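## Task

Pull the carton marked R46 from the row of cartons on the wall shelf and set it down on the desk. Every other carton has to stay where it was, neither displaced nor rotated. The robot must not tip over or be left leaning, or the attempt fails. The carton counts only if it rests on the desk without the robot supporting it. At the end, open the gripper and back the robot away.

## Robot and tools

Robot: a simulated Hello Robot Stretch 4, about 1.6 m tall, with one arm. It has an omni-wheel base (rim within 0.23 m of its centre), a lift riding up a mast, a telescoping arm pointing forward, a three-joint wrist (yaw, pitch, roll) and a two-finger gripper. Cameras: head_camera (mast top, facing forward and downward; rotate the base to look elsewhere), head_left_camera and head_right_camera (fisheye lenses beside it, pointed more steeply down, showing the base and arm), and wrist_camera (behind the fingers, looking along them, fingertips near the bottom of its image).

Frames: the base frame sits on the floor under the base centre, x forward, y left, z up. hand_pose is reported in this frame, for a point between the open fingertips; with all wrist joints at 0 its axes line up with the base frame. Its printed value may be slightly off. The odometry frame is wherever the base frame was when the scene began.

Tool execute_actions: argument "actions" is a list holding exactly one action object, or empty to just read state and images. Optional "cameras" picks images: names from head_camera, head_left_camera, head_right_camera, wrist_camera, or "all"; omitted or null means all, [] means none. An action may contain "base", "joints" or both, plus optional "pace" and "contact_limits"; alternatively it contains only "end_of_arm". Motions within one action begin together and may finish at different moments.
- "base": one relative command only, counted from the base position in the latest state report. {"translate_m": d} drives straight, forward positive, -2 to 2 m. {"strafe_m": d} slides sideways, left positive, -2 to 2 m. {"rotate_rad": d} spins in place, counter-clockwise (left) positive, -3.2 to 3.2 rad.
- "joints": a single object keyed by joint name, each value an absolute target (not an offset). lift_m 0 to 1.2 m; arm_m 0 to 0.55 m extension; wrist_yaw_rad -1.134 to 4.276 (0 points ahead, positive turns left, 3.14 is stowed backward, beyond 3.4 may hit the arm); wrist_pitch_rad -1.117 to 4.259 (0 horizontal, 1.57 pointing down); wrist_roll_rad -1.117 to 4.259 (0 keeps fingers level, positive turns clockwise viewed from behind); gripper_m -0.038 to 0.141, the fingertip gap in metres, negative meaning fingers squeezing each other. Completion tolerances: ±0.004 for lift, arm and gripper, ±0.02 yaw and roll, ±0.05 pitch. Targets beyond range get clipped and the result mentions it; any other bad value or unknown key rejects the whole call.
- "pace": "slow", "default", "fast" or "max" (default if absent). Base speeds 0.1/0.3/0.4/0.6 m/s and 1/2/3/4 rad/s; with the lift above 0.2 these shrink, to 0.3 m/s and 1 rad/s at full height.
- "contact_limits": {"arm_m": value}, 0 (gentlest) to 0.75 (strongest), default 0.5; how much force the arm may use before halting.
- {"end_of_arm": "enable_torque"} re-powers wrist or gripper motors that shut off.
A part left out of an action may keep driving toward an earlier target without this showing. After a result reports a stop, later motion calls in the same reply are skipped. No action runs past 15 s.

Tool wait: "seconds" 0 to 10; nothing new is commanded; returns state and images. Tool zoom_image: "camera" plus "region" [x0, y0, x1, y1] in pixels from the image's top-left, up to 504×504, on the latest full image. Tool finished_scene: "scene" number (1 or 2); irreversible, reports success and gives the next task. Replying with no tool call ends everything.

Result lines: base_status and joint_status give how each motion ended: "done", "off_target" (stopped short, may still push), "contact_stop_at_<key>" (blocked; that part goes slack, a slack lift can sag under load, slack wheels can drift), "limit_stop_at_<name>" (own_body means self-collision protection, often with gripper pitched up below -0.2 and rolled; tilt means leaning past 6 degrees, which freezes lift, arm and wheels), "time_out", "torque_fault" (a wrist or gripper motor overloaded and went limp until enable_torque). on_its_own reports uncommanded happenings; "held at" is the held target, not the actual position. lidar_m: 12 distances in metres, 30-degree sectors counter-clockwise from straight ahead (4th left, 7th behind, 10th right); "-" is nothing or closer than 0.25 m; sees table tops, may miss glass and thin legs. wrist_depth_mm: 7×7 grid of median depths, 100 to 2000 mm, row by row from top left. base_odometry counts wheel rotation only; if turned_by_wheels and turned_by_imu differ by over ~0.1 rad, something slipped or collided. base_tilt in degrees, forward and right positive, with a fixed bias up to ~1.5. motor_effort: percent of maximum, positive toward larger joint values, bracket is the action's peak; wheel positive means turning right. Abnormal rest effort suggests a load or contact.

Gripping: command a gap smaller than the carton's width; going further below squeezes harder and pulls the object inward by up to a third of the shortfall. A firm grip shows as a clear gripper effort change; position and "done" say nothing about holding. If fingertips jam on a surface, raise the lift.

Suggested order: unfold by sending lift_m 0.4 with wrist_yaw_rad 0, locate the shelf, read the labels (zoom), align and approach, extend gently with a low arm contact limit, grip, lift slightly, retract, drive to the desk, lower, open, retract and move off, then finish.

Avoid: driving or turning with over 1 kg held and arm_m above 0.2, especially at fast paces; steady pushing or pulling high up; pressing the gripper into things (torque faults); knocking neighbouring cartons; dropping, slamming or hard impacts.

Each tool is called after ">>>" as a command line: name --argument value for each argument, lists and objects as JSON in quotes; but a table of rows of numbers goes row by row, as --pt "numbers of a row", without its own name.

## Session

>>> execute_actions --actions '[]'

Scene clock: 0.00 s.
base_odometry: x=+0.000 y=+0.000 heading=+0.000 (m, m, rad; odometry frame)
turned_by_wheels: +0.000 (rad since the last result)
turned_by_imu: +0.000 (rad since the last result)
base_tilt: forward=-0.2 right=-0.1 (deg)
lidar_m: 2.47 2.38 1.99 1.50 1.45 1.48 1.33 1.28 1.39 2.35 1.87 1.94
base_status: not commanded
joint_positions: lift_m=+0.220 arm_m=+0.002 wrist_yaw_rad=+3.248 wrist_pitch_rad=-0.010 wrist_roll_rad=-0.015 gripper_m=+0.057
joint_status: not commanded
motor_effort: lift_m=+20 arm_m=+0 wrist_yaw_rad=+0 wrist_pitch_rad=-5 wrist_roll_rad=+1 gripper_m=-3 wheel_0=+0 wheel_1=+0 wheel_2=+0 (%)
hand_pose: x=-0.1235 y=+0.0562 z=+0.4016 quat_wxyz=(-0.053, +0.006, -0.007, +0.999) (m; base frame)
wrist_depth_mm: - - 139 - - 1756 1366 / - - 135 - - 1756 1397 / - - 129 1537 - 1756 1397 / - 107 135 1863 - 1756 1397 / 161 139 - - - 1756 1430 / 190 1863 1464 1708 208 1618 1366 / 189 1042 1008 165 1025 960 1078
pictures: head_camera, head_left_camera, head_right_camera, wrist_camera
Images, in order (width x height): head_camera 420x560, head_left_camera 420x672, head_right_camera 420x672, wrist_camera 616x392.

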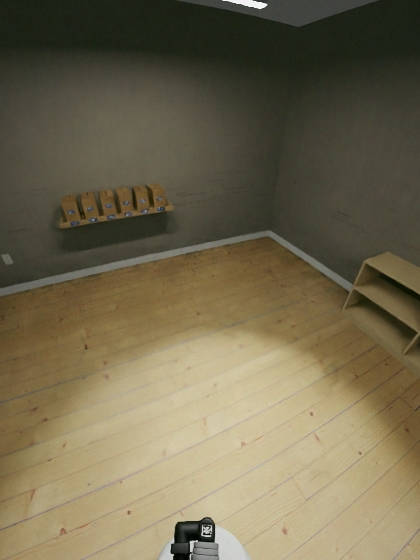

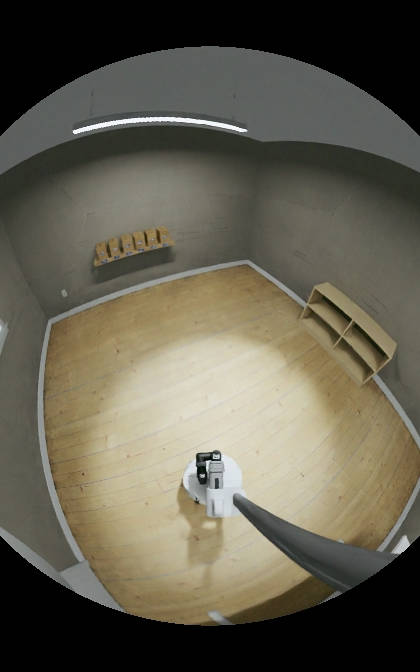

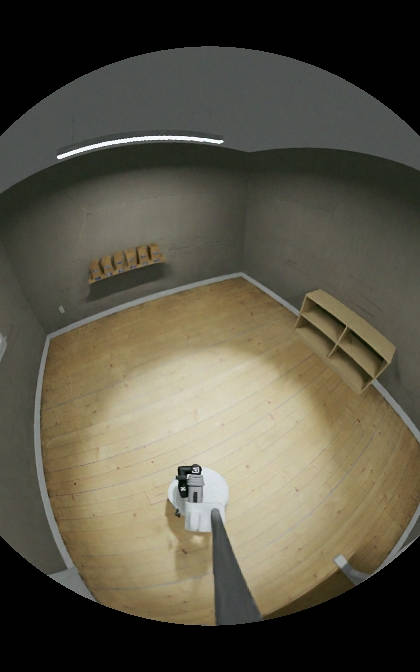

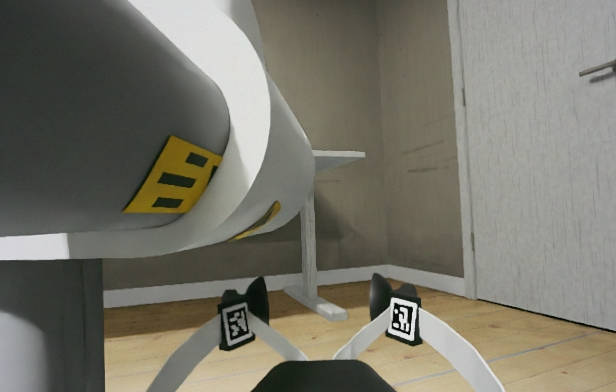

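>>> execute_actions --actions '[{"base": {"rotate_rad": 0.52}, "joints": {"lift_m": 0.4, "wrist_yaw_rad": 0, "gripper_m": 0.125}, "pace": "fast"}]' --cameras '["head_camera", "wrist_camera"]'

Scene clock: 7.40 s.
base_odometry: x=+0.000 y=+0.000 heading=+0.520 (m, m, rad; odometry frame)
turned_by_wheels: +0.520 (rad since the last result)
turned_by_imu: +0.522 (rad since the last result)
base_tilt: forward=-0.2 right=+0.0 (deg)
lidar_m: 2.39 1.96 1.52 1.44 1.52 1.30 1.26 1.37 2.37 1.90 1.97 2.47
base_status: done
joint_positions: lift_m=+0.400 arm_m=+0.002 wrist_yaw_rad=+0.001 wrist_pitch_rad=-0.010 wrist_roll_rad=-0.015 gripper_m=+0.125
joint_status: all done
motor_effort: lift_m=+24(25) arm_m=+0(0) wrist_yaw_rad=-2(8) wrist_pitch_rad=-5(4) wrist_roll_rad=+1(0) gripper_m=-2(5) wheel_0=-1(12) wheel_1=-1(9) wheel_2=+1(9) (%)
hand_pose: x=+0.4612 y=-0.0873 z=+0.5809 quat_wxyz=(+1.000, -0.007, -0.005, +0.000) (m; base frame)
wrist_depth_mm: - - - - - - - / - - - - - - - / - - - - - - - / - - - - - - - / - - - - - - - / - - 219 - - 211 - / 1708 1430 1430 145 1464 1336 1430
pictures: head_camera, wrist_camera
Images, in order (width x height): head_camera 420x560, wrist_camera 616x392.

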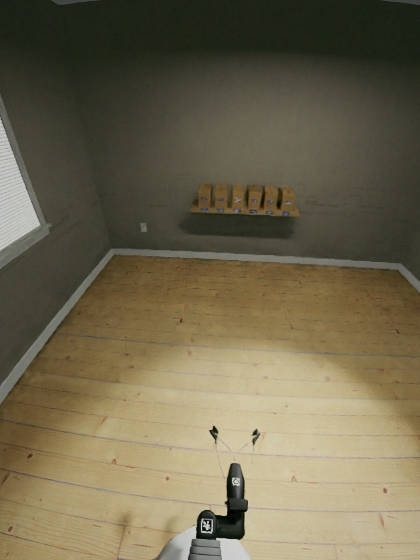

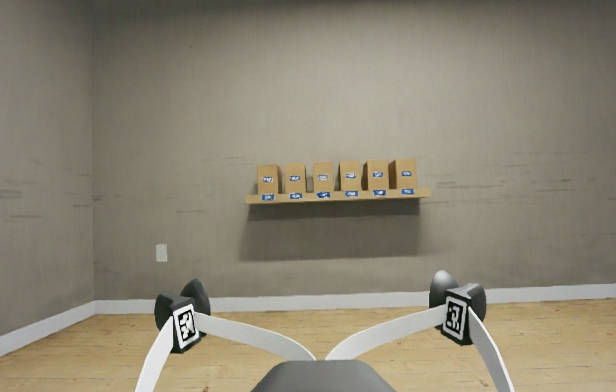

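>>> execute_actions --actions '[{"base": {"translate_m": 1.35}, "joints": {"lift_m": 0.62}, "pace": "max"}]' --cameras '["head_camera", "wrist_camera"]'

Scene clock: 14.33 s.
base_odometry: x=+1.171 y=+0.671 heading=+0.520 (m, m, rad; odometry frame)
turned_by_wheels: +0.000 (rad since the last result)
turned_by_imu: -0.011 (rad since the last result)
base_tilt: forward=-0.2 right=+0.0 (deg)
lidar_m: 1.03 1.12 1.47 1.38 1.47 2.09 3.04 3.25 1.99 1.96 1.85 1.08
base_status: done
joint_positions: lift_m=+0.620 arm_m=+0.002 wrist_yaw_rad=+0.000 wrist_pitch_rad=-0.010 wrist_roll_rad=-0.015 gripper_m=+0.125
joint_status: all done
motor_effort: lift_m=+22(26) arm_m=+0(0) wrist_yaw_rad=-1(3) wrist_pitch_rad=-5(5) wrist_roll_rad=-2(0) gripper_m=+0(1) wheel_0=+1(10) wheel_1=+1(10) wheel_2=+3(14) (%)
hand_pose: x=+0.4611 y=-0.0874 z=+0.8011 quat_wxyz=(+1.000, -0.007, -0.005, +0.000) (m; base frame)
wrist_depth_mm: 1138 1138 1118 1118 1098 1098 1098 / 1138 1138 1138 1118 1098 1078 1078 / 1118 1118 1098 1098 1098 1078 1098 / 1118 1118 842 854 842 842 831 / 1118 1098 842 842 842 831 820 / 1098 1098 219 1078 1078 212 1060 / 1098 1078 1078 145 1060 1042 1042
pictures: head_camera, wrist_camera
Images, in order (width x height): head_camera 420x560, wrist_camera 616x392.

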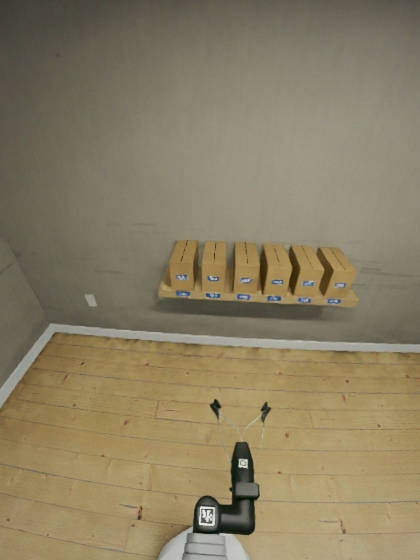

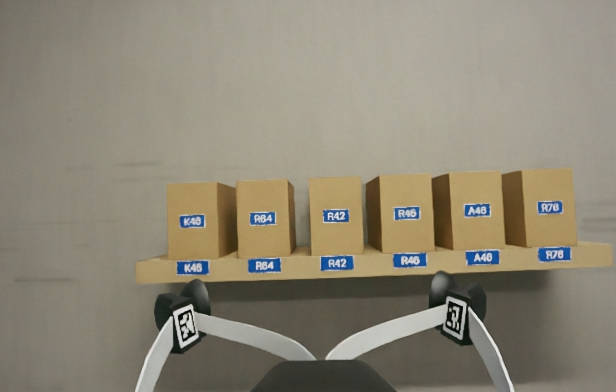

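>>> zoom_image --camera "wrist_camera" --region '[290, 160, 610, 290]'

>>> zoom_image --camera "wrist_camera" --region '[130, 160, 450, 290]'

>>> zoom_image --camera "head_camera" --region '[220, 230, 370, 320]'

Region (290, 160, 610, 290) of wrist_camera's 616x392 image, scaled by 1.575; it fills the top 205 rows of this view, and the rest is white.

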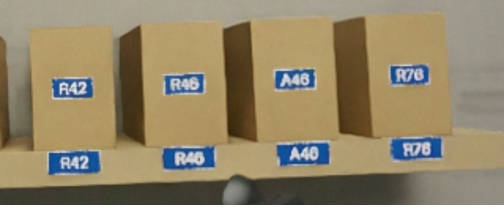

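Region (130, 160, 450, 290) of wrist_camera's 616x392 image, scaled by 1.575; it fills the top 205 rows of this view, and the rest is white.

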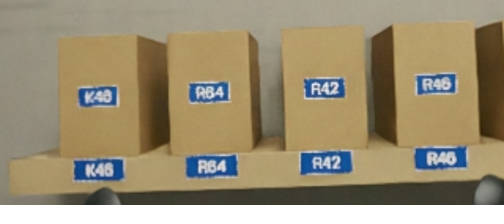

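Region (220, 230, 370, 320) of head_camera's 420x560 image, scaled by 3.360, with more detail than that image has; it fills the top 302 rows of this view, and the rest is white.

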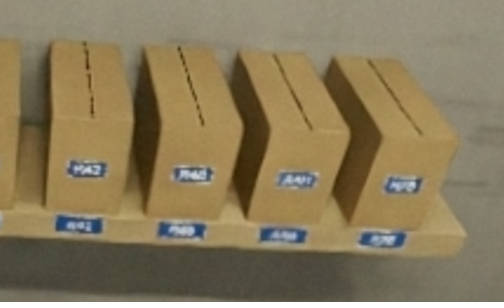

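>>> execute_actions --actions '[{"base": {"translate_m": 0.68}, "joints": {"lift_m": 1.15, "wrist_pitch_rad": 1.57, "wrist_roll_rad": -0.035}, "pace": "fast"}]' --cameras '["head_right_camera", "wrist_camera"]'

Scene clock: 27.27 s.
base_odometry: x=+1.761 y=+1.010 heading=+0.521 (m, m, rad; odometry frame)
turned_by_wheels: +0.001 (rad since the last result)
turned_by_imu: -0.006 (rad since the last result)
base_tilt: forward=-0.2 right=-0.1 (deg)
lidar_m: 0.37 0.37 0.93 1.41 1.47 2.06 - 2.77 2.19 2.30 0.57 0.39
base_status: done
joint_positions: lift_m=+1.150 arm_m=+0.002 wrist_yaw_rad=+0.000 wrist_pitch_rad=+1.570 wrist_roll_rad=-0.034 gripper_m=+0.125
joint_status: all done
motor_effort: lift_m=+24(26) arm_m=+0(0) wrist_yaw_rad=+0(1) wrist_pitch_rad=+1(5) wrist_roll_rad=-1(3) gripper_m=+0(1) wheel_0=+3(10) wheel_1=+2(8) wheel_2=+2(15) (%)
hand_pose: x=+0.1729 y=-0.0874 z=+1.0394 quat_wxyz=(+0.707, -0.012, +0.707, +0.012) (m; base frame)
wrist_depth_mm: 364 382 362 418 392 377 392 / 530 525 521 521 517 517 521 / 1281 1255 1281 1255 1281 1229 1229 / 1281 1281 1281 1255 1229 1205 1205 / 1255 1281 1255 1025 1229 1229 1229 / 1255 1255 218 1025 1229 1205 1205 / 1255 1255 1255 145 1255 1229 1205
pictures: head_right_camera, wrist_camera
Images, in order (width x height): head_right_camera 420x672, wrist_camera 616x392.

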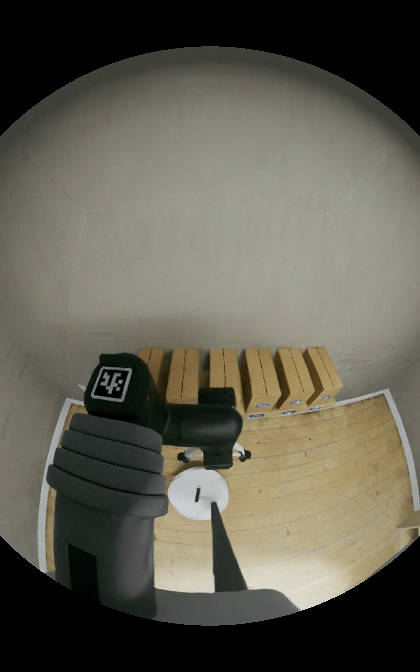

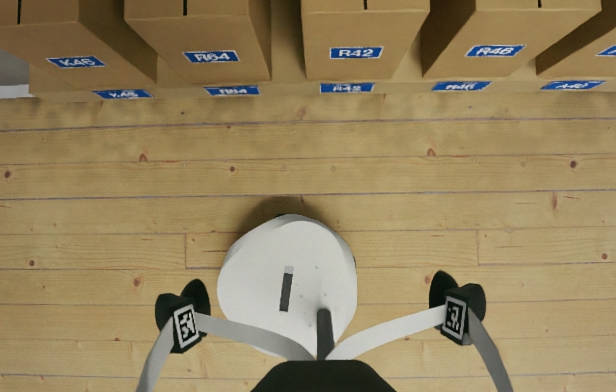

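>>> zoom_image --camera "wrist_camera" --region '[112, 0, 616, 140]'

>>> zoom_image --camera "wrist_camera" --region '[130, 250, 510, 392]'

Region (112, 0, 616, 140) of wrist_camera's 616x392 image, scaled by 1.000.

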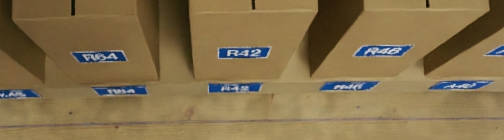

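Region (130, 250, 510, 392) of wrist_camera's 616x392 image, scaled by 1.326; it fills the top 188 rows of this view, and the rest is white.

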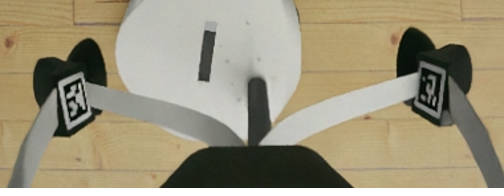

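>>> execute_actions --actions '[{"base": {"strafe_m": -0.205}, "joints": {"lift_m": 1.09, "arm_m": 0.36, "wrist_roll_rad": -0.005}}]' --cameras '["head_right_camera", "wrist_camera"]'

Scene clock: 44.00 s.
base_odometry: x=+1.863 y=+0.832 heading=+0.521 (m, m, rad; odometry frame)
turned_by_wheels: +0.000 (rad since the last result)
turned_by_imu: -0.002 (rad since the last result)
base_tilt: forward=-0.2 right=-0.1 (deg)
lidar_m: 0.37 0.41 0.56 1.59 1.68 2.37 - 2.43 2.02 2.08 0.56 0.39
base_status: done
joint_positions: lift_m=+1.090 arm_m=+0.359 wrist_yaw_rad=+0.000 wrist_pitch_rad=+1.570 wrist_roll_rad=-0.005 gripper_m=+0.125
joint_status: all done
motor_effort: lift_m=+15(23) arm_m=+8(8) wrist_yaw_rad=-1(1) wrist_pitch_rad=+2(3) wrist_roll_rad=+3(4) gripper_m=+0(1) wheel_0=+2(10) wheel_1=-1(11) wheel_2=+0(1) (%)
hand_pose: x=+0.5297 y=-0.0874 z=+0.9801 quat_wxyz=(+0.707, -0.002, +0.707, +0.002) (m; base frame)
wrist_depth_mm: 148 148 152 156 158 161 174 / 204 211 219 226 233 238 243 / 277 274 291 272 271 268 268 / 274 274 317 270 270 268 267 / 273 272 310 270 268 266 265 / 272 271 219 268 266 263 263 / 271 270 296 145 265 263 262
pictures: head_right_camera, wrist_camera
Images, in order (width x height): head_right_camera 420x672, wrist_camera 616x392.

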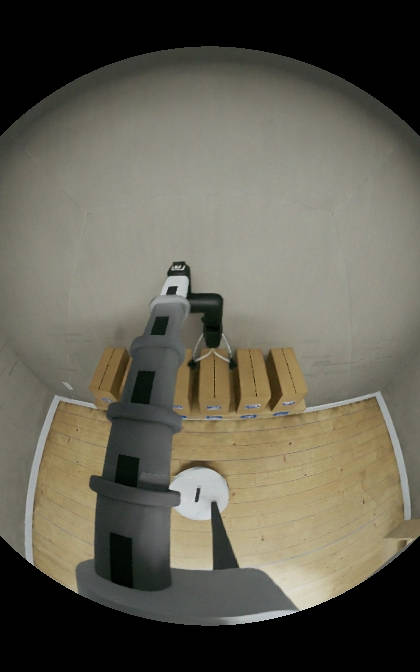

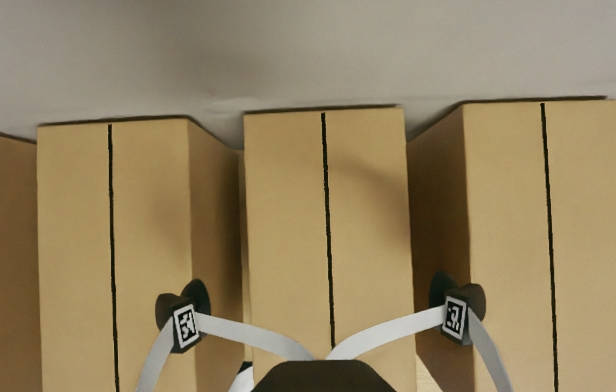

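>>> zoom_image --camera "wrist_camera" --region '[140, 230, 340, 392]'

>>> zoom_image --camera "wrist_camera" --region '[300, 230, 500, 392]'

>>> zoom_image --camera "wrist_camera" --region '[170, 80, 490, 240]'

Region (140, 230, 340, 392) of wrist_camera's 616x392 image, scaled by 2.520; it fills the top 408 rows of this view, and the rest is white.

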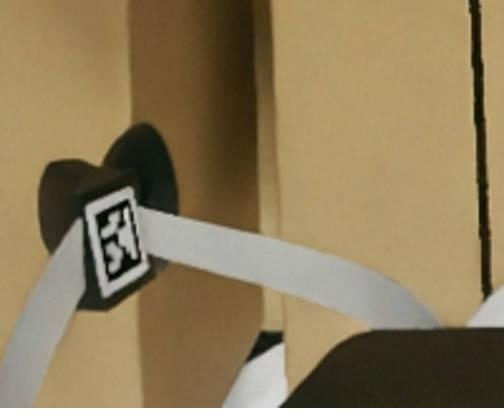

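Region (300, 230, 500, 392) of wrist_camera's 616x392 image, scaled by 2.520; it fills the top 408 rows of this view, and the rest is white.

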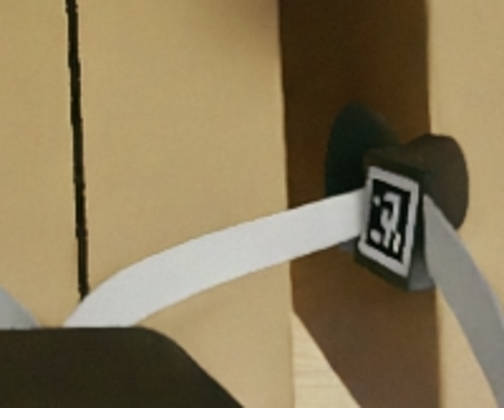

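Region (170, 80, 490, 240) of wrist_camera's 616x392 image, scaled by 1.575.

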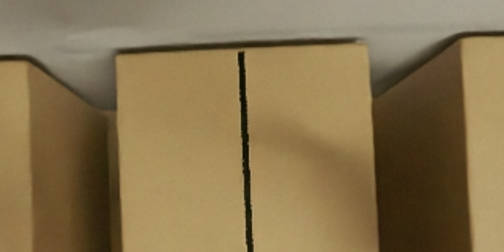

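>>> execute_actions --actions '[{"base": {"strafe_m": -0.008}, "joints": {"lift_m": 1.07, "gripper_m": 0.123}}]' --cameras '["wrist_camera"]'

>>> zoom_image --camera "wrist_camera" --region '[140, 230, 340, 392]'

>>> zoom_image --camera "wrist_camera" --region '[300, 230, 500, 392]'

Scene clock: 56.33 s.
base_odometry: x=+1.867 y=+0.825 heading=+0.521 (m, m, rad; odometry frame)
turned_by_wheels: +0.000 (rad since the last result)
turned_by_imu: -0.001 (rad since the last result)
base_tilt: forward=-0.2 right=+0.0 (deg)
lidar_m: 0.38 0.41 0.54 1.62 1.69 2.39 - 2.41 2.01 2.08 0.55 0.40
base_status: done
joint_positions: lift_m=+1.070 arm_m=+0.359 wrist_yaw_rad=+0.000 wrist_pitch_rad=+1.570 wrist_roll_rad=-0.005 gripper_m=+0.123
joint_status: all done
motor_effort: lift_m=+14(15) arm_m=+8(8) wrist_yaw_rad=-1(1) wrist_pitch_rad=+2(2) wrist_roll_rad=+1(0) gripper_m=-1(3) wheel_0=+4(10) wheel_1=-4(8) wheel_2=+0(1) (%)
hand_pose: x=+0.5297 y=-0.0874 z=+0.9601 quat_wxyz=(+0.707, -0.002, +0.707, +0.002) (m; base frame)
wrist_depth_mm: 148 148 152 155 158 161 173 / 203 211 219 226 233 238 243 / 255 255 283 252 251 250 248 / 256 254 279 251 250 249 247 / 254 253 274 249 249 247 246 / 252 251 220 247 247 245 244 / 251 249 289 145 246 243 243
pictures: wrist_camera
Images, in order (width x height): wrist_camera 616x392.

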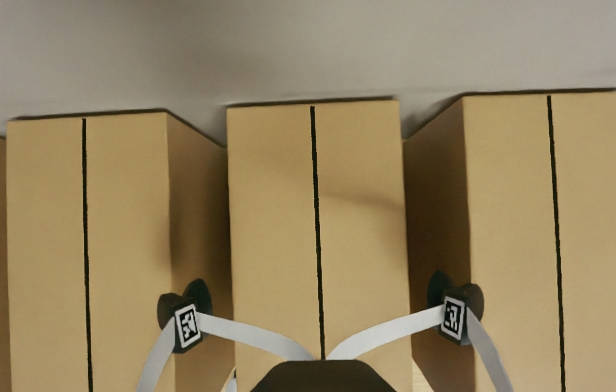

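Region (140, 230, 340, 392) of wrist_camera's 616x392 image, scaled by 2.520; it fills the top 408 rows of this view, and the rest is white.

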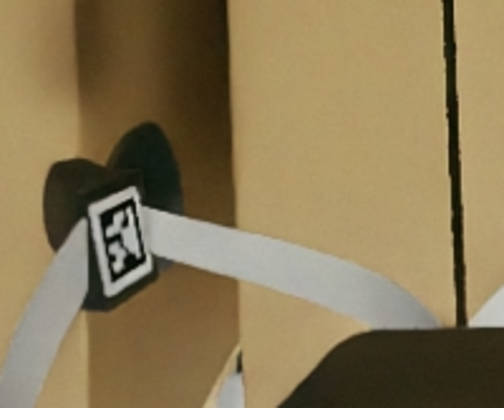

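Region (300, 230, 500, 392) of wrist_camera's 616x392 image, scaled by 2.520; it fills the top 408 rows of this view, and the rest is white.

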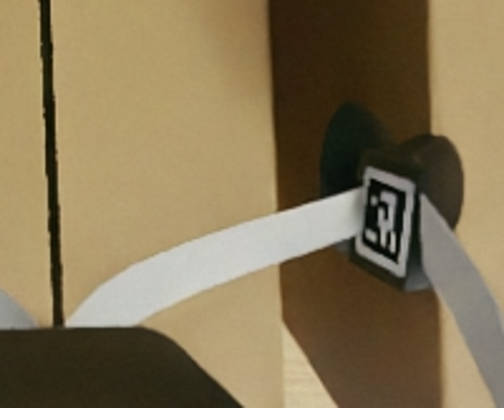

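>>> execute_actions --actions '[{"base": {"strafe_m": -0.0012}, "joints": {"lift_m": 1.011}, "pace": "slow"}]' --cameras '["wrist_camera", "head_right_camera"]'

Scene clock: 63.77 s.
base_odometry: x=+1.868 y=+0.824 heading=+0.521 (m, m, rad; odometry frame)
turned_by_wheels: +0.000 (rad since the last result)
turned_by_imu: -0.002 (rad since the last result)
base_tilt: forward=-0.2 right=+0.0 (deg)
lidar_m: 0.38 0.41 0.53 1.63 1.69 2.37 - 2.39 2.01 2.08 0.55 0.39
base_status: done
joint_positions: lift_m=+1.011 arm_m=+0.359 wrist_yaw_rad=+0.000 wrist_pitch_rad=+1.570 wrist_roll_rad=-0.005 gripper_m=+0.123
joint_status: all done
motor_effort: lift_m=+14(15) arm_m=+8(8) wrist_yaw_rad=-2(1) wrist_pitch_rad=+2(2) wrist_roll_rad=+0(1) gripper_m=-2(0) wheel_0=+4(8) wheel_1=-4(7) wheel_2=+0(1) (%)
hand_pose: x=+0.5297 y=-0.0874 z=+0.9012 quat_wxyz=(+0.707, -0.002, +0.707, +0.002) (m; base frame)
wrist_depth_mm: 147 148 151 155 158 160 173 / 197 197 195 194 193 202 191 / 196 207 194 193 192 220 190 / 195 205 194 192 191 222 189 / 195 202 192 191 190 224 189 / 193 193 191 190 189 195 187 / 192 191 190 143 187 204 186
pictures: head_right_camera, wrist_camera
Images, in order (width x height): head_right_camera 420x672, wrist_camera 616x392.

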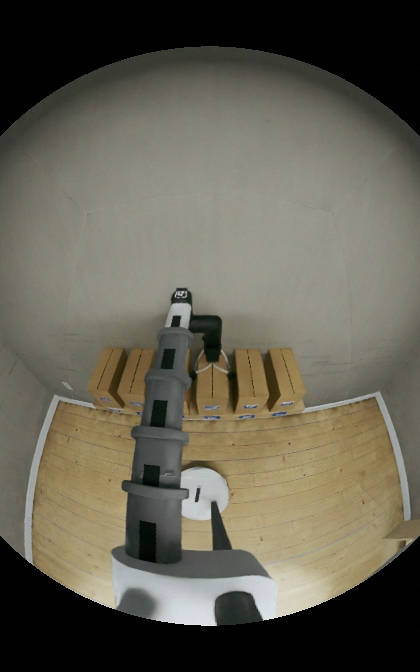

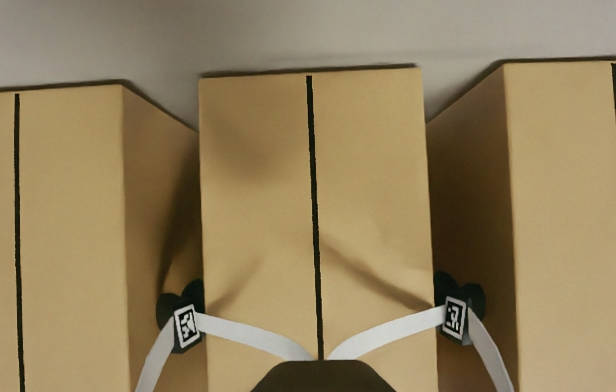

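The fingers went cleanly into the gaps, so I'm closing the gripper.

>>> execute_actions --actions '[{"joints": {"gripper_m": 0.06}}]' --cameras '["wrist_camera"]'

Scene clock: 66.83 s.
base_odometry: x=+1.868 y=+0.824 heading=+0.521 (m, m, rad; odometry frame)
turned_by_wheels: +0.000 (rad since the last result)
turned_by_imu: -0.001 (rad since the last result)
base_tilt: forward=-0.2 right=+0.0 (deg)
lidar_m: 0.37 0.41 0.55 1.61 1.67 2.38 - 2.42 2.00 2.07 0.53 0.40
base_status: not commanded
joint_positions: lift_m=+1.011 arm_m=+0.359 wrist_yaw_rad=+0.000 wrist_pitch_rad=+1.570 wrist_roll_rad=-0.005 gripper_m=+0.061
joint_status: all done
motor_effort: lift_m=+15(14) arm_m=+8(8) wrist_yaw_rad=-1(1) wrist_pitch_rad=+3(2) wrist_roll_rad=+2(1) gripper_m=-27(26) wheel_0=+4(4) wheel_1=-4(4) wheel_2=+0(0) (%)
hand_pose: x=+0.5297 y=-0.0874 z=+0.9011 quat_wxyz=(+0.707, -0.002, +0.707, +0.002) (m; base frame)
wrist_depth_mm: 148 148 152 156 159 160 174 / 197 196 178 177 176 202 191 / 196 206 177 176 175 220 190 / 195 204 176 175 174 223 189 / 195 202 175 174 172 225 187 / 193 192 174 173 172 182 186 / 191 174 172 172 170 197 161
pictures: wrist_camera
Images, in order (width x height): wrist_camera 616x392.

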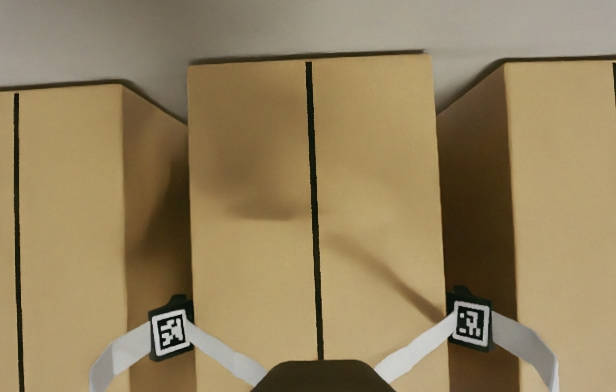

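>>> execute_actions --actions '[{"joints": {"lift_m": 1.08}}]' --cameras '["wrist_camera", "head_right_camera"]'

Scene clock: 69.23 s.
base_odometry: x=+1.868 y=+0.824 heading=+0.521 (m, m, rad; odometry frame)
turned_by_wheels: +0.000 (rad since the last result)
turned_by_imu: -0.001 (rad since the last result)
base_tilt: forward=-0.2 right=+0.0 (deg)
lidar_m: 0.35 0.40 0.55 1.62 1.68 2.38 - 2.44 1.99 2.07 0.56 0.38
base_status: not commanded
joint_positions: lift_m=+1.080 arm_m=+0.359 wrist_yaw_rad=+0.000 wrist_pitch_rad=+1.570 wrist_roll_rad=-0.005 gripper_m=+0.061
joint_status: all done
motor_effort: lift_m=+25(26) arm_m=+8(8) wrist_yaw_rad=-1(1) wrist_pitch_rad=+2(2) wrist_roll_rad=+1(1) gripper_m=-27(26) wheel_0=+4(4) wheel_1=-4(4) wheel_2=+0(0) (%)
hand_pose: x=+0.5297 y=-0.0874 z=+0.9693 quat_wxyz=(+0.707, -0.002, +0.707, +0.002) (m; base frame)
wrist_depth_mm: 148 148 152 156 158 161 174 / 203 211 178 177 176 238 242 / 266 264 177 176 175 258 256 / 264 263 176 175 174 257 256 / 263 260 175 174 173 256 254 / 262 259 174 172 172 182 253 / 259 174 172 172 170 252 251
pictures: head_right_camera, wrist_camera
Images, in order (width x height): head_right_camera 420x672, wrist_camera 616x392.

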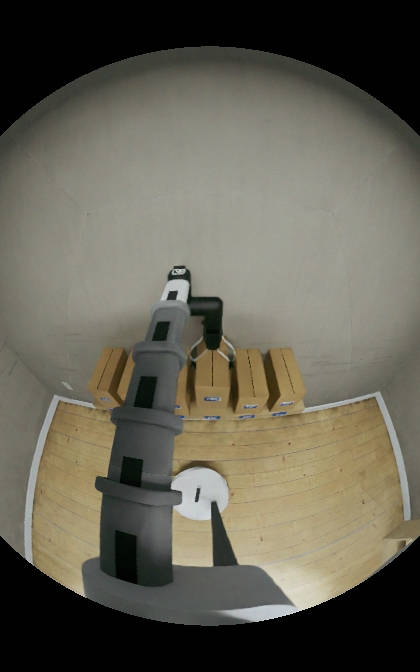

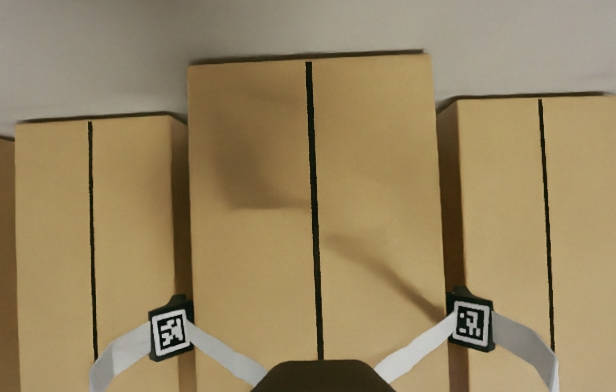

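>>> zoom_image --camera "head_right_camera" --region '[170, 340, 320, 430]'

Region (170, 340, 320, 430) of head_right_camera's 420x672 image, scaled by 3.360, with more detail than that image has; it fills the top 302 rows of this view, and the rest is white.

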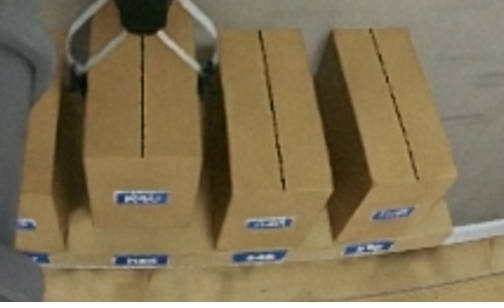

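>>> execute_actions --actions '[{"base": {"translate_m": -0.95}, "joints": {"arm_m": 0.12}, "pace": "fast"}]' --cameras '["wrist_camera", "head_camera"]'

Scene clock: 89.00 s.
base_odometry: x=+1.044 y=+0.352 heading=+0.521 (m, m, rad; odometry frame)
turned_by_wheels: +0.000 (rad since the last result)
turned_by_imu: +0.003 (rad since the last result)
base_tilt: forward=-0.2 right=-0.1 (deg)
lidar_m: 0.27 1.38 1.65 1.61 1.71 2.33 3.17 2.91 1.76 1.68 2.15 0.38
base_status: done
joint_positions: lift_m=+1.080 arm_m=+0.121 wrist_yaw_rad=+0.000 wrist_pitch_rad=+1.570 wrist_roll_rad=-0.005 gripper_m=+0.061
joint_status: all done
motor_effort: lift_m=+25(25) arm_m=-8(8) wrist_yaw_rad=-1(1) wrist_pitch_rad=+1(3) wrist_roll_rad=+1(2) gripper_m=-27(26) wheel_0=-5(8) wheel_1=-2(9) wheel_2=+2(14) (%)
hand_pose: x=+0.2925 y=-0.0874 z=+0.9693 quat_wxyz=(+0.707, -0.002, +0.707, +0.002) (m; base frame)
wrist_depth_mm: 1205 1205 1205 1205 1182 1205 1182 / 1205 1205 177 177 176 1182 1182 / 1205 1182 177 176 175 1182 1160 / 1205 1205 176 175 174 1205 1160 / 1205 1182 175 173 172 1182 1138 / 1205 1182 174 172 172 182 1160 / 1182 174 173 171 170 1160 1138
pictures: head_camera, wrist_camera
Images, in order (width x height): head_camera 420x560, wrist_camera 616x392.

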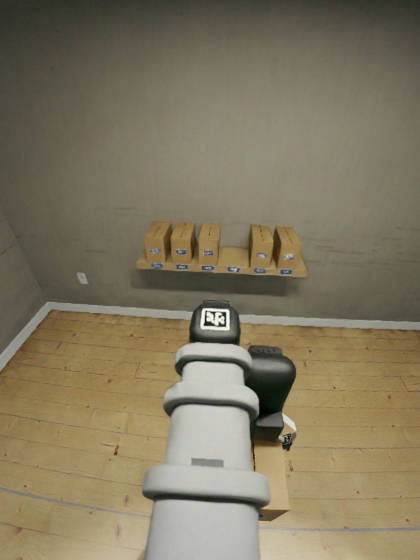

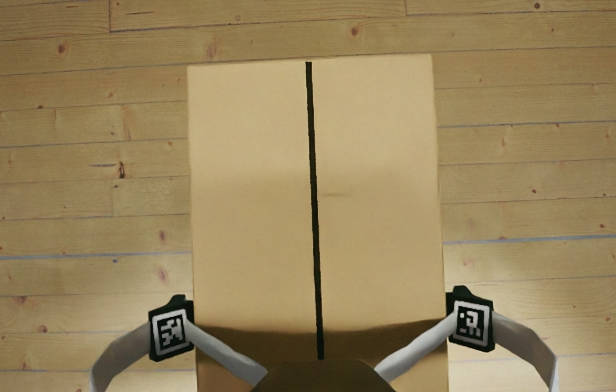

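The carton is out and its neighbours look undisturbed. Next I'll turn toward the desk and lower the lift.

>>> execute_actions --actions '[{"base": {"rotate_rad": 3.125}, "joints": {"lift_m": 0.62}}]'

Scene clock: 93.97 s.
base_odometry: x=+1.044 y=+0.352 heading=-2.638 (m, m, rad; odometry frame)
turned_by_wheels: +3.124 (rad since the last result)
turned_by_imu: +3.144 (rad since the last result)
base_tilt: forward=-0.2 right=+0.0 (deg)
lidar_m: 2.33 2.99 1.76 1.68 2.12 1.36 1.31 1.40 1.70 1.64 1.71 0.37
base_status: done
joint_positions: lift_m=+0.620 arm_m=+0.121 wrist_yaw_rad=+0.000 wrist_pitch_rad=+1.570 wrist_roll_rad=-0.005 gripper_m=+0.061
joint_status: all done
motor_effort: lift_m=+15(23) arm_m=-8(8) wrist_yaw_rad=-1(1) wrist_pitch_rad=+2(2) wrist_roll_rad=+0(1) gripper_m=-26(27) wheel_0=-4(8) wheel_1=-4(7) wheel_2=-1(10) (%)
hand_pose: x=+0.2926 y=-0.0874 z=+0.5101 quat_wxyz=(+0.707, -0.002, +0.707, +0.002) (m; base frame)
wrist_depth_mm: 750 750 741 741 741 741 723 / 750 750 178 176 175 732 732 / 741 741 177 176 175 732 723 / 741 732 176 175 174 723 723 / 741 741 174 174 173 723 715 / 732 732 173 173 171 182 707 / 723 175 173 172 170 707 707
pictures: head_camera, head_left_camera, head_right_camera, wrist_camera
Images, in order (width x height): head_camera 420x560, head_left_camera 420x672, head_right_camera 420x672, wrist_camera 616x392.

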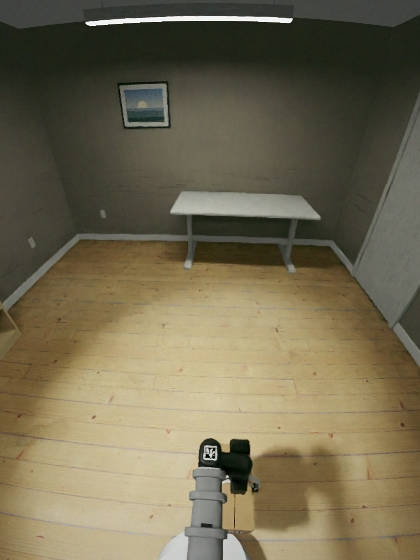

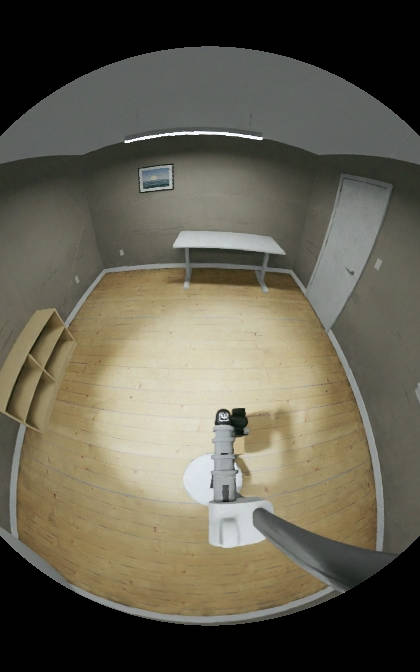

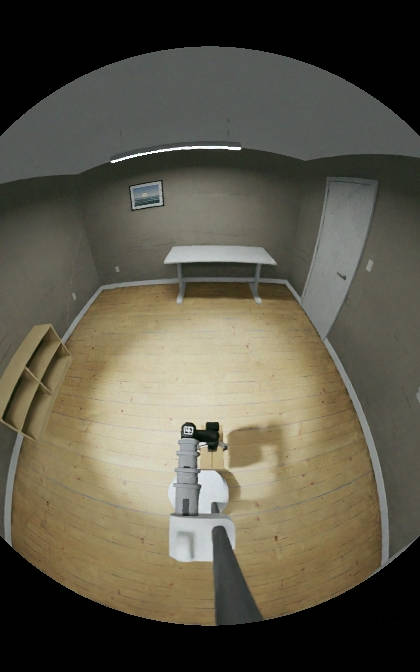

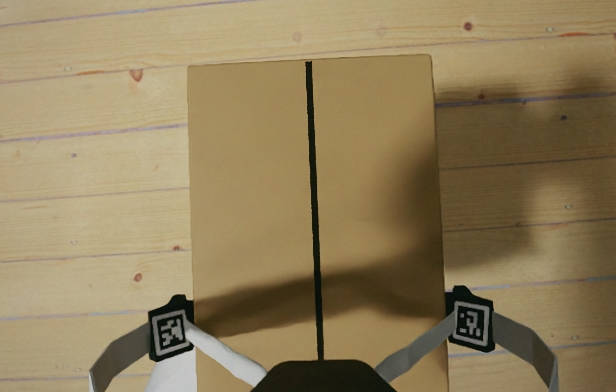

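>>> execute_actions --actions '[{"base": {"translate_m": 1.95}, "joints": {"arm_m": 0.45, "lift_m": 1.07}, "pace": "max"}]'

Scene clock: 106.20 s.
base_odometry: x=-0.664 y=-0.589 heading=-2.638 (m, m, rad; odometry frame)
turned_by_wheels: +0.000 (rad since the last result)
turned_by_imu: -0.014 (rad since the last result)
base_tilt: forward=-0.2 right=+0.0 (deg)
lidar_m: 0.41 0.43 0.55 2.09 1.84 2.40 3.63 2.38 1.68 1.56 0.62 0.44
base_status: done
joint_positions: lift_m=+1.070 arm_m=+0.449 wrist_yaw_rad=+0.000 wrist_pitch_rad=+1.570 wrist_roll_rad=-0.005 gripper_m=+0.061
joint_status: all done
motor_effort: lift_m=+23(27) arm_m=+8(9) wrist_yaw_rad=-1(0) wrist_pitch_rad=+2(0) wrist_roll_rad=+0(0) gripper_m=-27(25) wheel_0=+2(11) wheel_1=+4(10) wheel_2=-1(15) (%)
hand_pose: x=+0.6197 y=-0.0874 z=+0.9594 quat_wxyz=(+0.707, -0.002, +0.707, +0.002) (m; base frame)
wrist_depth_mm: 477 469 469 466 466 459 459 / 473 473 178 177 176 459 455 / 466 469 177 176 175 459 455 / 466 462 176 175 173 455 452 / 462 462 175 173 173 452 449 / 462 455 174 173 172 182 445 / 462 175 172 172 170 445 445
pictures: head_camera, head_left_camera, head_right_camera, wrist_camera
Images, in order (width x height): head_camera 420x560, head_left_camera 420x672, head_right_camera 420x672, wrist_camera 616x392.

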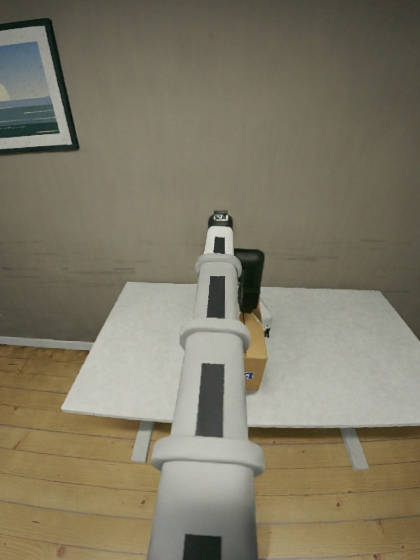

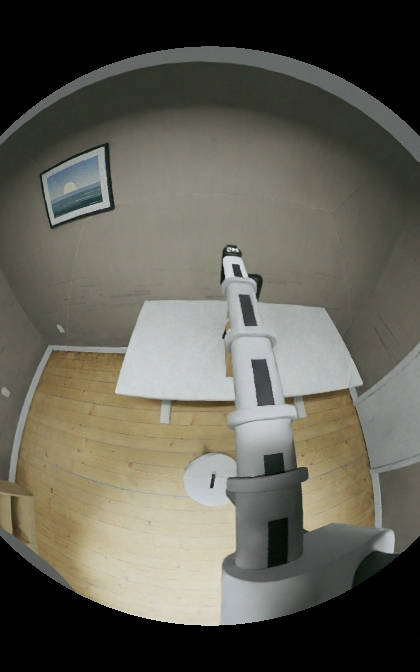

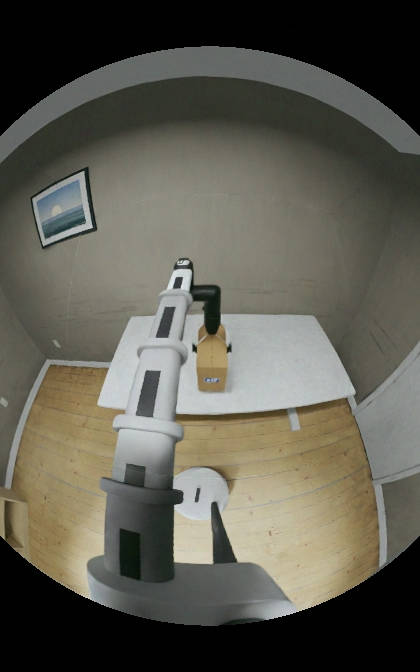

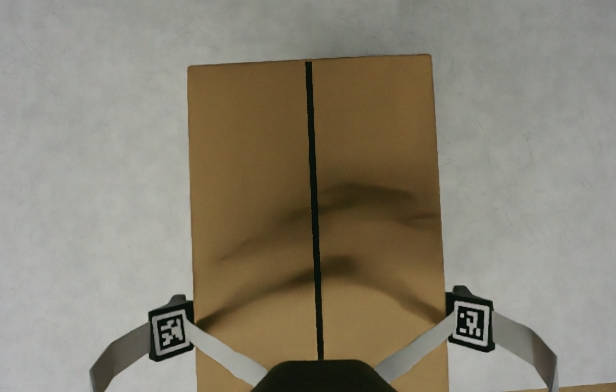

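>>> execute_actions --actions '[{"joints": {"lift_m": 0.98, "arm_m": 0.52}}]' --cameras '["wrist_camera", "head_right_camera"]'

Scene clock: 110.07 s.
base_odometry: x=-0.664 y=-0.589 heading=-2.638 (m, m, rad; odometry frame)
turned_by_wheels: +0.000 (rad since the last result)
turned_by_imu: -0.001 (rad since the last result)
base_tilt: forward=-0.2 right=+0.0 (deg)
lidar_m: 0.39 0.44 0.58 2.10 1.85 2.38 3.60 2.38 1.69 1.58 0.60 0.44
base_status: not commanded
joint_positions: lift_m=+0.980 arm_m=+0.519 wrist_yaw_rad=+0.000 wrist_pitch_rad=+1.570 wrist_roll_rad=-0.005 gripper_m=+0.061
joint_status: all done
motor_effort: lift_m=+15(22) arm_m=+8(9) wrist_yaw_rad=-1(2) wrist_pitch_rad=+2(1) wrist_roll_rad=+1(1) gripper_m=-27(27) wheel_0=+2(2) wheel_1=+4(4) wheel_2=-1(1) (%)
hand_pose: x=+0.6897 y=-0.0874 z=+0.8701 quat_wxyz=(+0.707, -0.002, +0.707, +0.002) (m; base frame)
wrist_depth_mm: 384 382 377 377 375 373 368 / 382 379 178 177 176 370 368 / 379 377 177 175 174 368 366 / 377 377 176 175 173 366 364 / 375 375 175 173 173 366 362 / 373 370 174 172 172 182 364 / 370 174 173 171 170 359 357
pictures: head_right_camera, wrist_camera
Images, in order (width x height): head_right_camera 420x672, wrist_camera 616x392.

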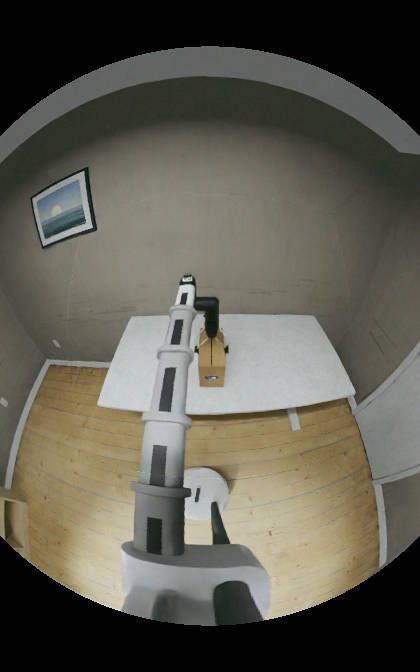

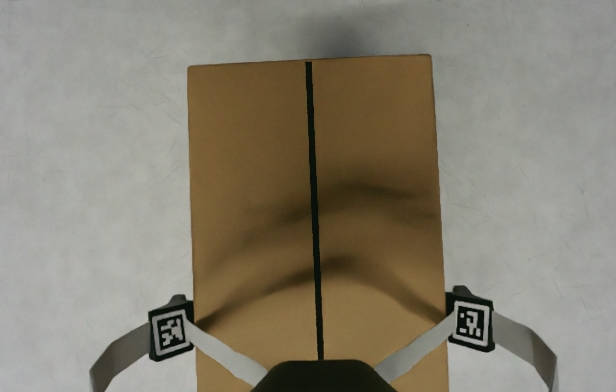

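>>> execute_actions --actions '[{"joints": {"lift_m": 0.975, "gripper_m": 0.135}}]' --cameras '["wrist_camera", "head_right_camera"]'

Scene clock: 113.37 s.
base_odometry: x=-0.664 y=-0.589 heading=-2.638 (m, m, rad; odometry frame)
turned_by_wheels: +0.000 (rad since the last result)
turned_by_imu: -0.001 (rad since the last result)
base_tilt: forward=-0.2 right=-0.1 (deg)
lidar_m: 0.41 0.43 0.59 2.10 1.84 2.38 3.63 2.39 1.69 1.58 0.61 0.44
base_status: not commanded
joint_positions: lift_m=+0.975 arm_m=+0.519 wrist_yaw_rad=+0.000 wrist_pitch_rad=+1.571 wrist_roll_rad=-0.005 gripper_m=+0.135
joint_status: all done
motor_effort: lift_m=+15(15) arm_m=+8(8) wrist_yaw_rad=+0(0) wrist_pitch_rad=-1(4) wrist_roll_rad=-2(0) gripper_m=-2(28) wheel_0=+2(2) wheel_1=+3(4) wheel_2=-1(1) (%)
hand_pose: x=+0.6894 y=-0.0874 z=+0.8651 quat_wxyz=(+0.707, -0.002, +0.707, +0.002) (m; base frame)
wrist_depth_mm: 379 379 375 375 373 373 368 / 379 375 191 188 186 368 366 / 377 375 190 187 185 364 364 / 375 373 189 186 185 362 359 / 370 370 188 185 183 362 359 / 370 368 186 184 182 207 355 / 370 366 185 149 181 357 355
pictures: head_right_camera, wrist_camera
Images, in order (width x height): head_right_camera 420x672, wrist_camera 616x392.

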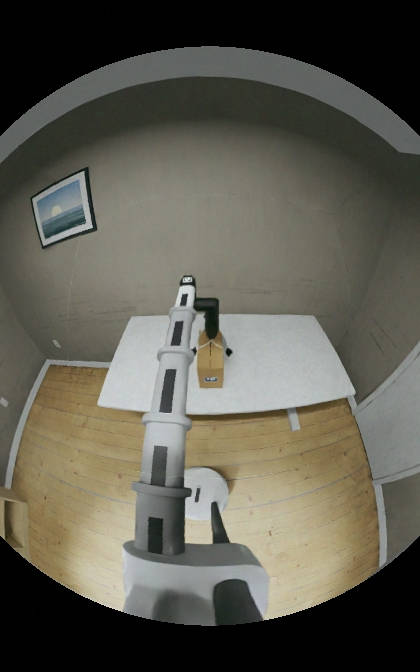

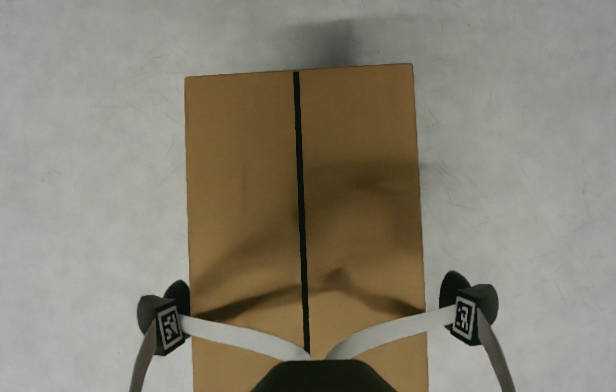

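>>> execute_actions --actions '[{"joints": {"lift_m": 1.07}}]' --cameras '["wrist_camera"]'

Scene clock: 116.17 s.
base_odometry: x=-0.664 y=-0.589 heading=-2.638 (m, m, rad; odometry frame)
turned_by_wheels: +0.000 (rad since the last result)
turned_by_imu: -0.001 (rad since the last result)
base_tilt: forward=-0.2 right=+0.0 (deg)
lidar_m: 0.40 0.42 0.59 2.09 1.85 2.40 3.61 2.36 1.69 1.57 0.63 0.43
base_status: not commanded
joint_positions: lift_m=+1.070 arm_m=+0.519 wrist_yaw_rad=+0.000 wrist_pitch_rad=+1.570 wrist_roll_rad=-0.005 gripper_m=+0.135
joint_status: all done
motor_effort: lift_m=+24(26) arm_m=+8(8) wrist_yaw_rad=+0(0) wrist_pitch_rad=+1(1) wrist_roll_rad=+1(0) gripper_m=-1(0) wheel_0=+2(2) wheel_1=+4(3) wheel_2=-1(1) (%)
hand_pose: x=+0.6896 y=-0.0874 z=+0.9593 quat_wxyz=(+0.707, -0.002, +0.707, +0.002) (m; base frame)
wrist_depth_mm: 477 473 466 469 462 459 459 / 473 469 469 466 462 462 455 / 469 466 466 282 459 455 455 / 469 466 462 279 455 455 452 / 462 462 462 279 278 452 449 / 462 459 278 278 276 210 449 / 459 459 452 148 362 445 445
pictures: wrist_camera
Images, in order (width x height): wrist_camera 616x392.

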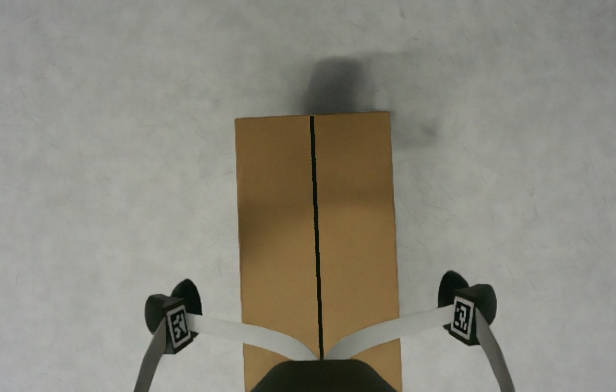

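The carton sits flat on the desk. I'll retract the arm and back away.

>>> execute_actions --actions '[{"base": {"translate_m": -0.2}, "joints": {"arm_m": 0.1}, "pace": "fast"}]' --cameras '["head_camera", "head_right_camera"]'

Scene clock: 119.00 s.
base_odometry: x=-0.489 y=-0.493 heading=-2.638 (m, m, rad; odometry frame)
turned_by_wheels: +0.000 (rad since the last result)
turned_by_imu: +0.000 (rad since the last result)
base_tilt: forward=-0.3 right=+0.0 (deg)
lidar_m: 0.60 0.63 1.96 1.82 1.79 2.92 3.39 2.35 1.69 1.57 0.91 0.65
base_status: done
joint_positions: lift_m=+1.070 arm_m=+0.101 wrist_yaw_rad=+0.000 wrist_pitch_rad=+1.570 wrist_roll_rad=-0.005 gripper_m=+0.135
joint_status: all done
motor_effort: lift_m=+24(24) arm_m=-8(8) wrist_yaw_rad=+0(0) wrist_pitch_rad=+1(0) wrist_roll_rad=+0(1) gripper_m=-2(1) wheel_0=-2(9) wheel_1=-4(10) wheel_2=+1(13) (%)
hand_pose: x=+0.2725 y=-0.0874 z=+0.9593 quat_wxyz=(+0.707, -0.002, +0.707, +0.002) (m; base frame)
wrist_depth_mm: 1205 1205 1182 1205 1205 1182 1182 / 1205 1205 1205 1182 1182 1160 1160 / 1205 1182 1182 1182 1182 1160 1160 / 1205 1182 1182 1182 1182 1160 1160 / 1182 1205 1160 1160 1160 1160 1160 / 1160 1182 946 946 1160 211 1138 / 1160 1182 1160 147 1160 1138 1138
pictures: head_camera, head_right_camera
Images, in order (width x height): head_camera 420x560, head_right_camera 420x672.

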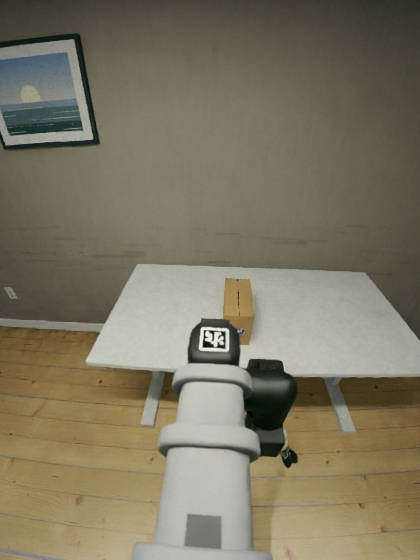

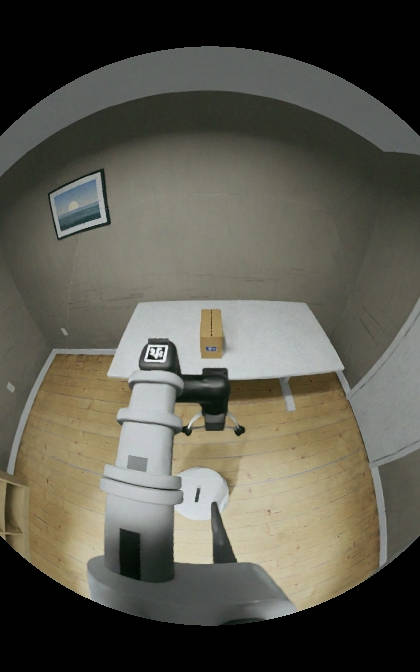

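>>> finished_scene --scene 2

The scene is finished: the task was done.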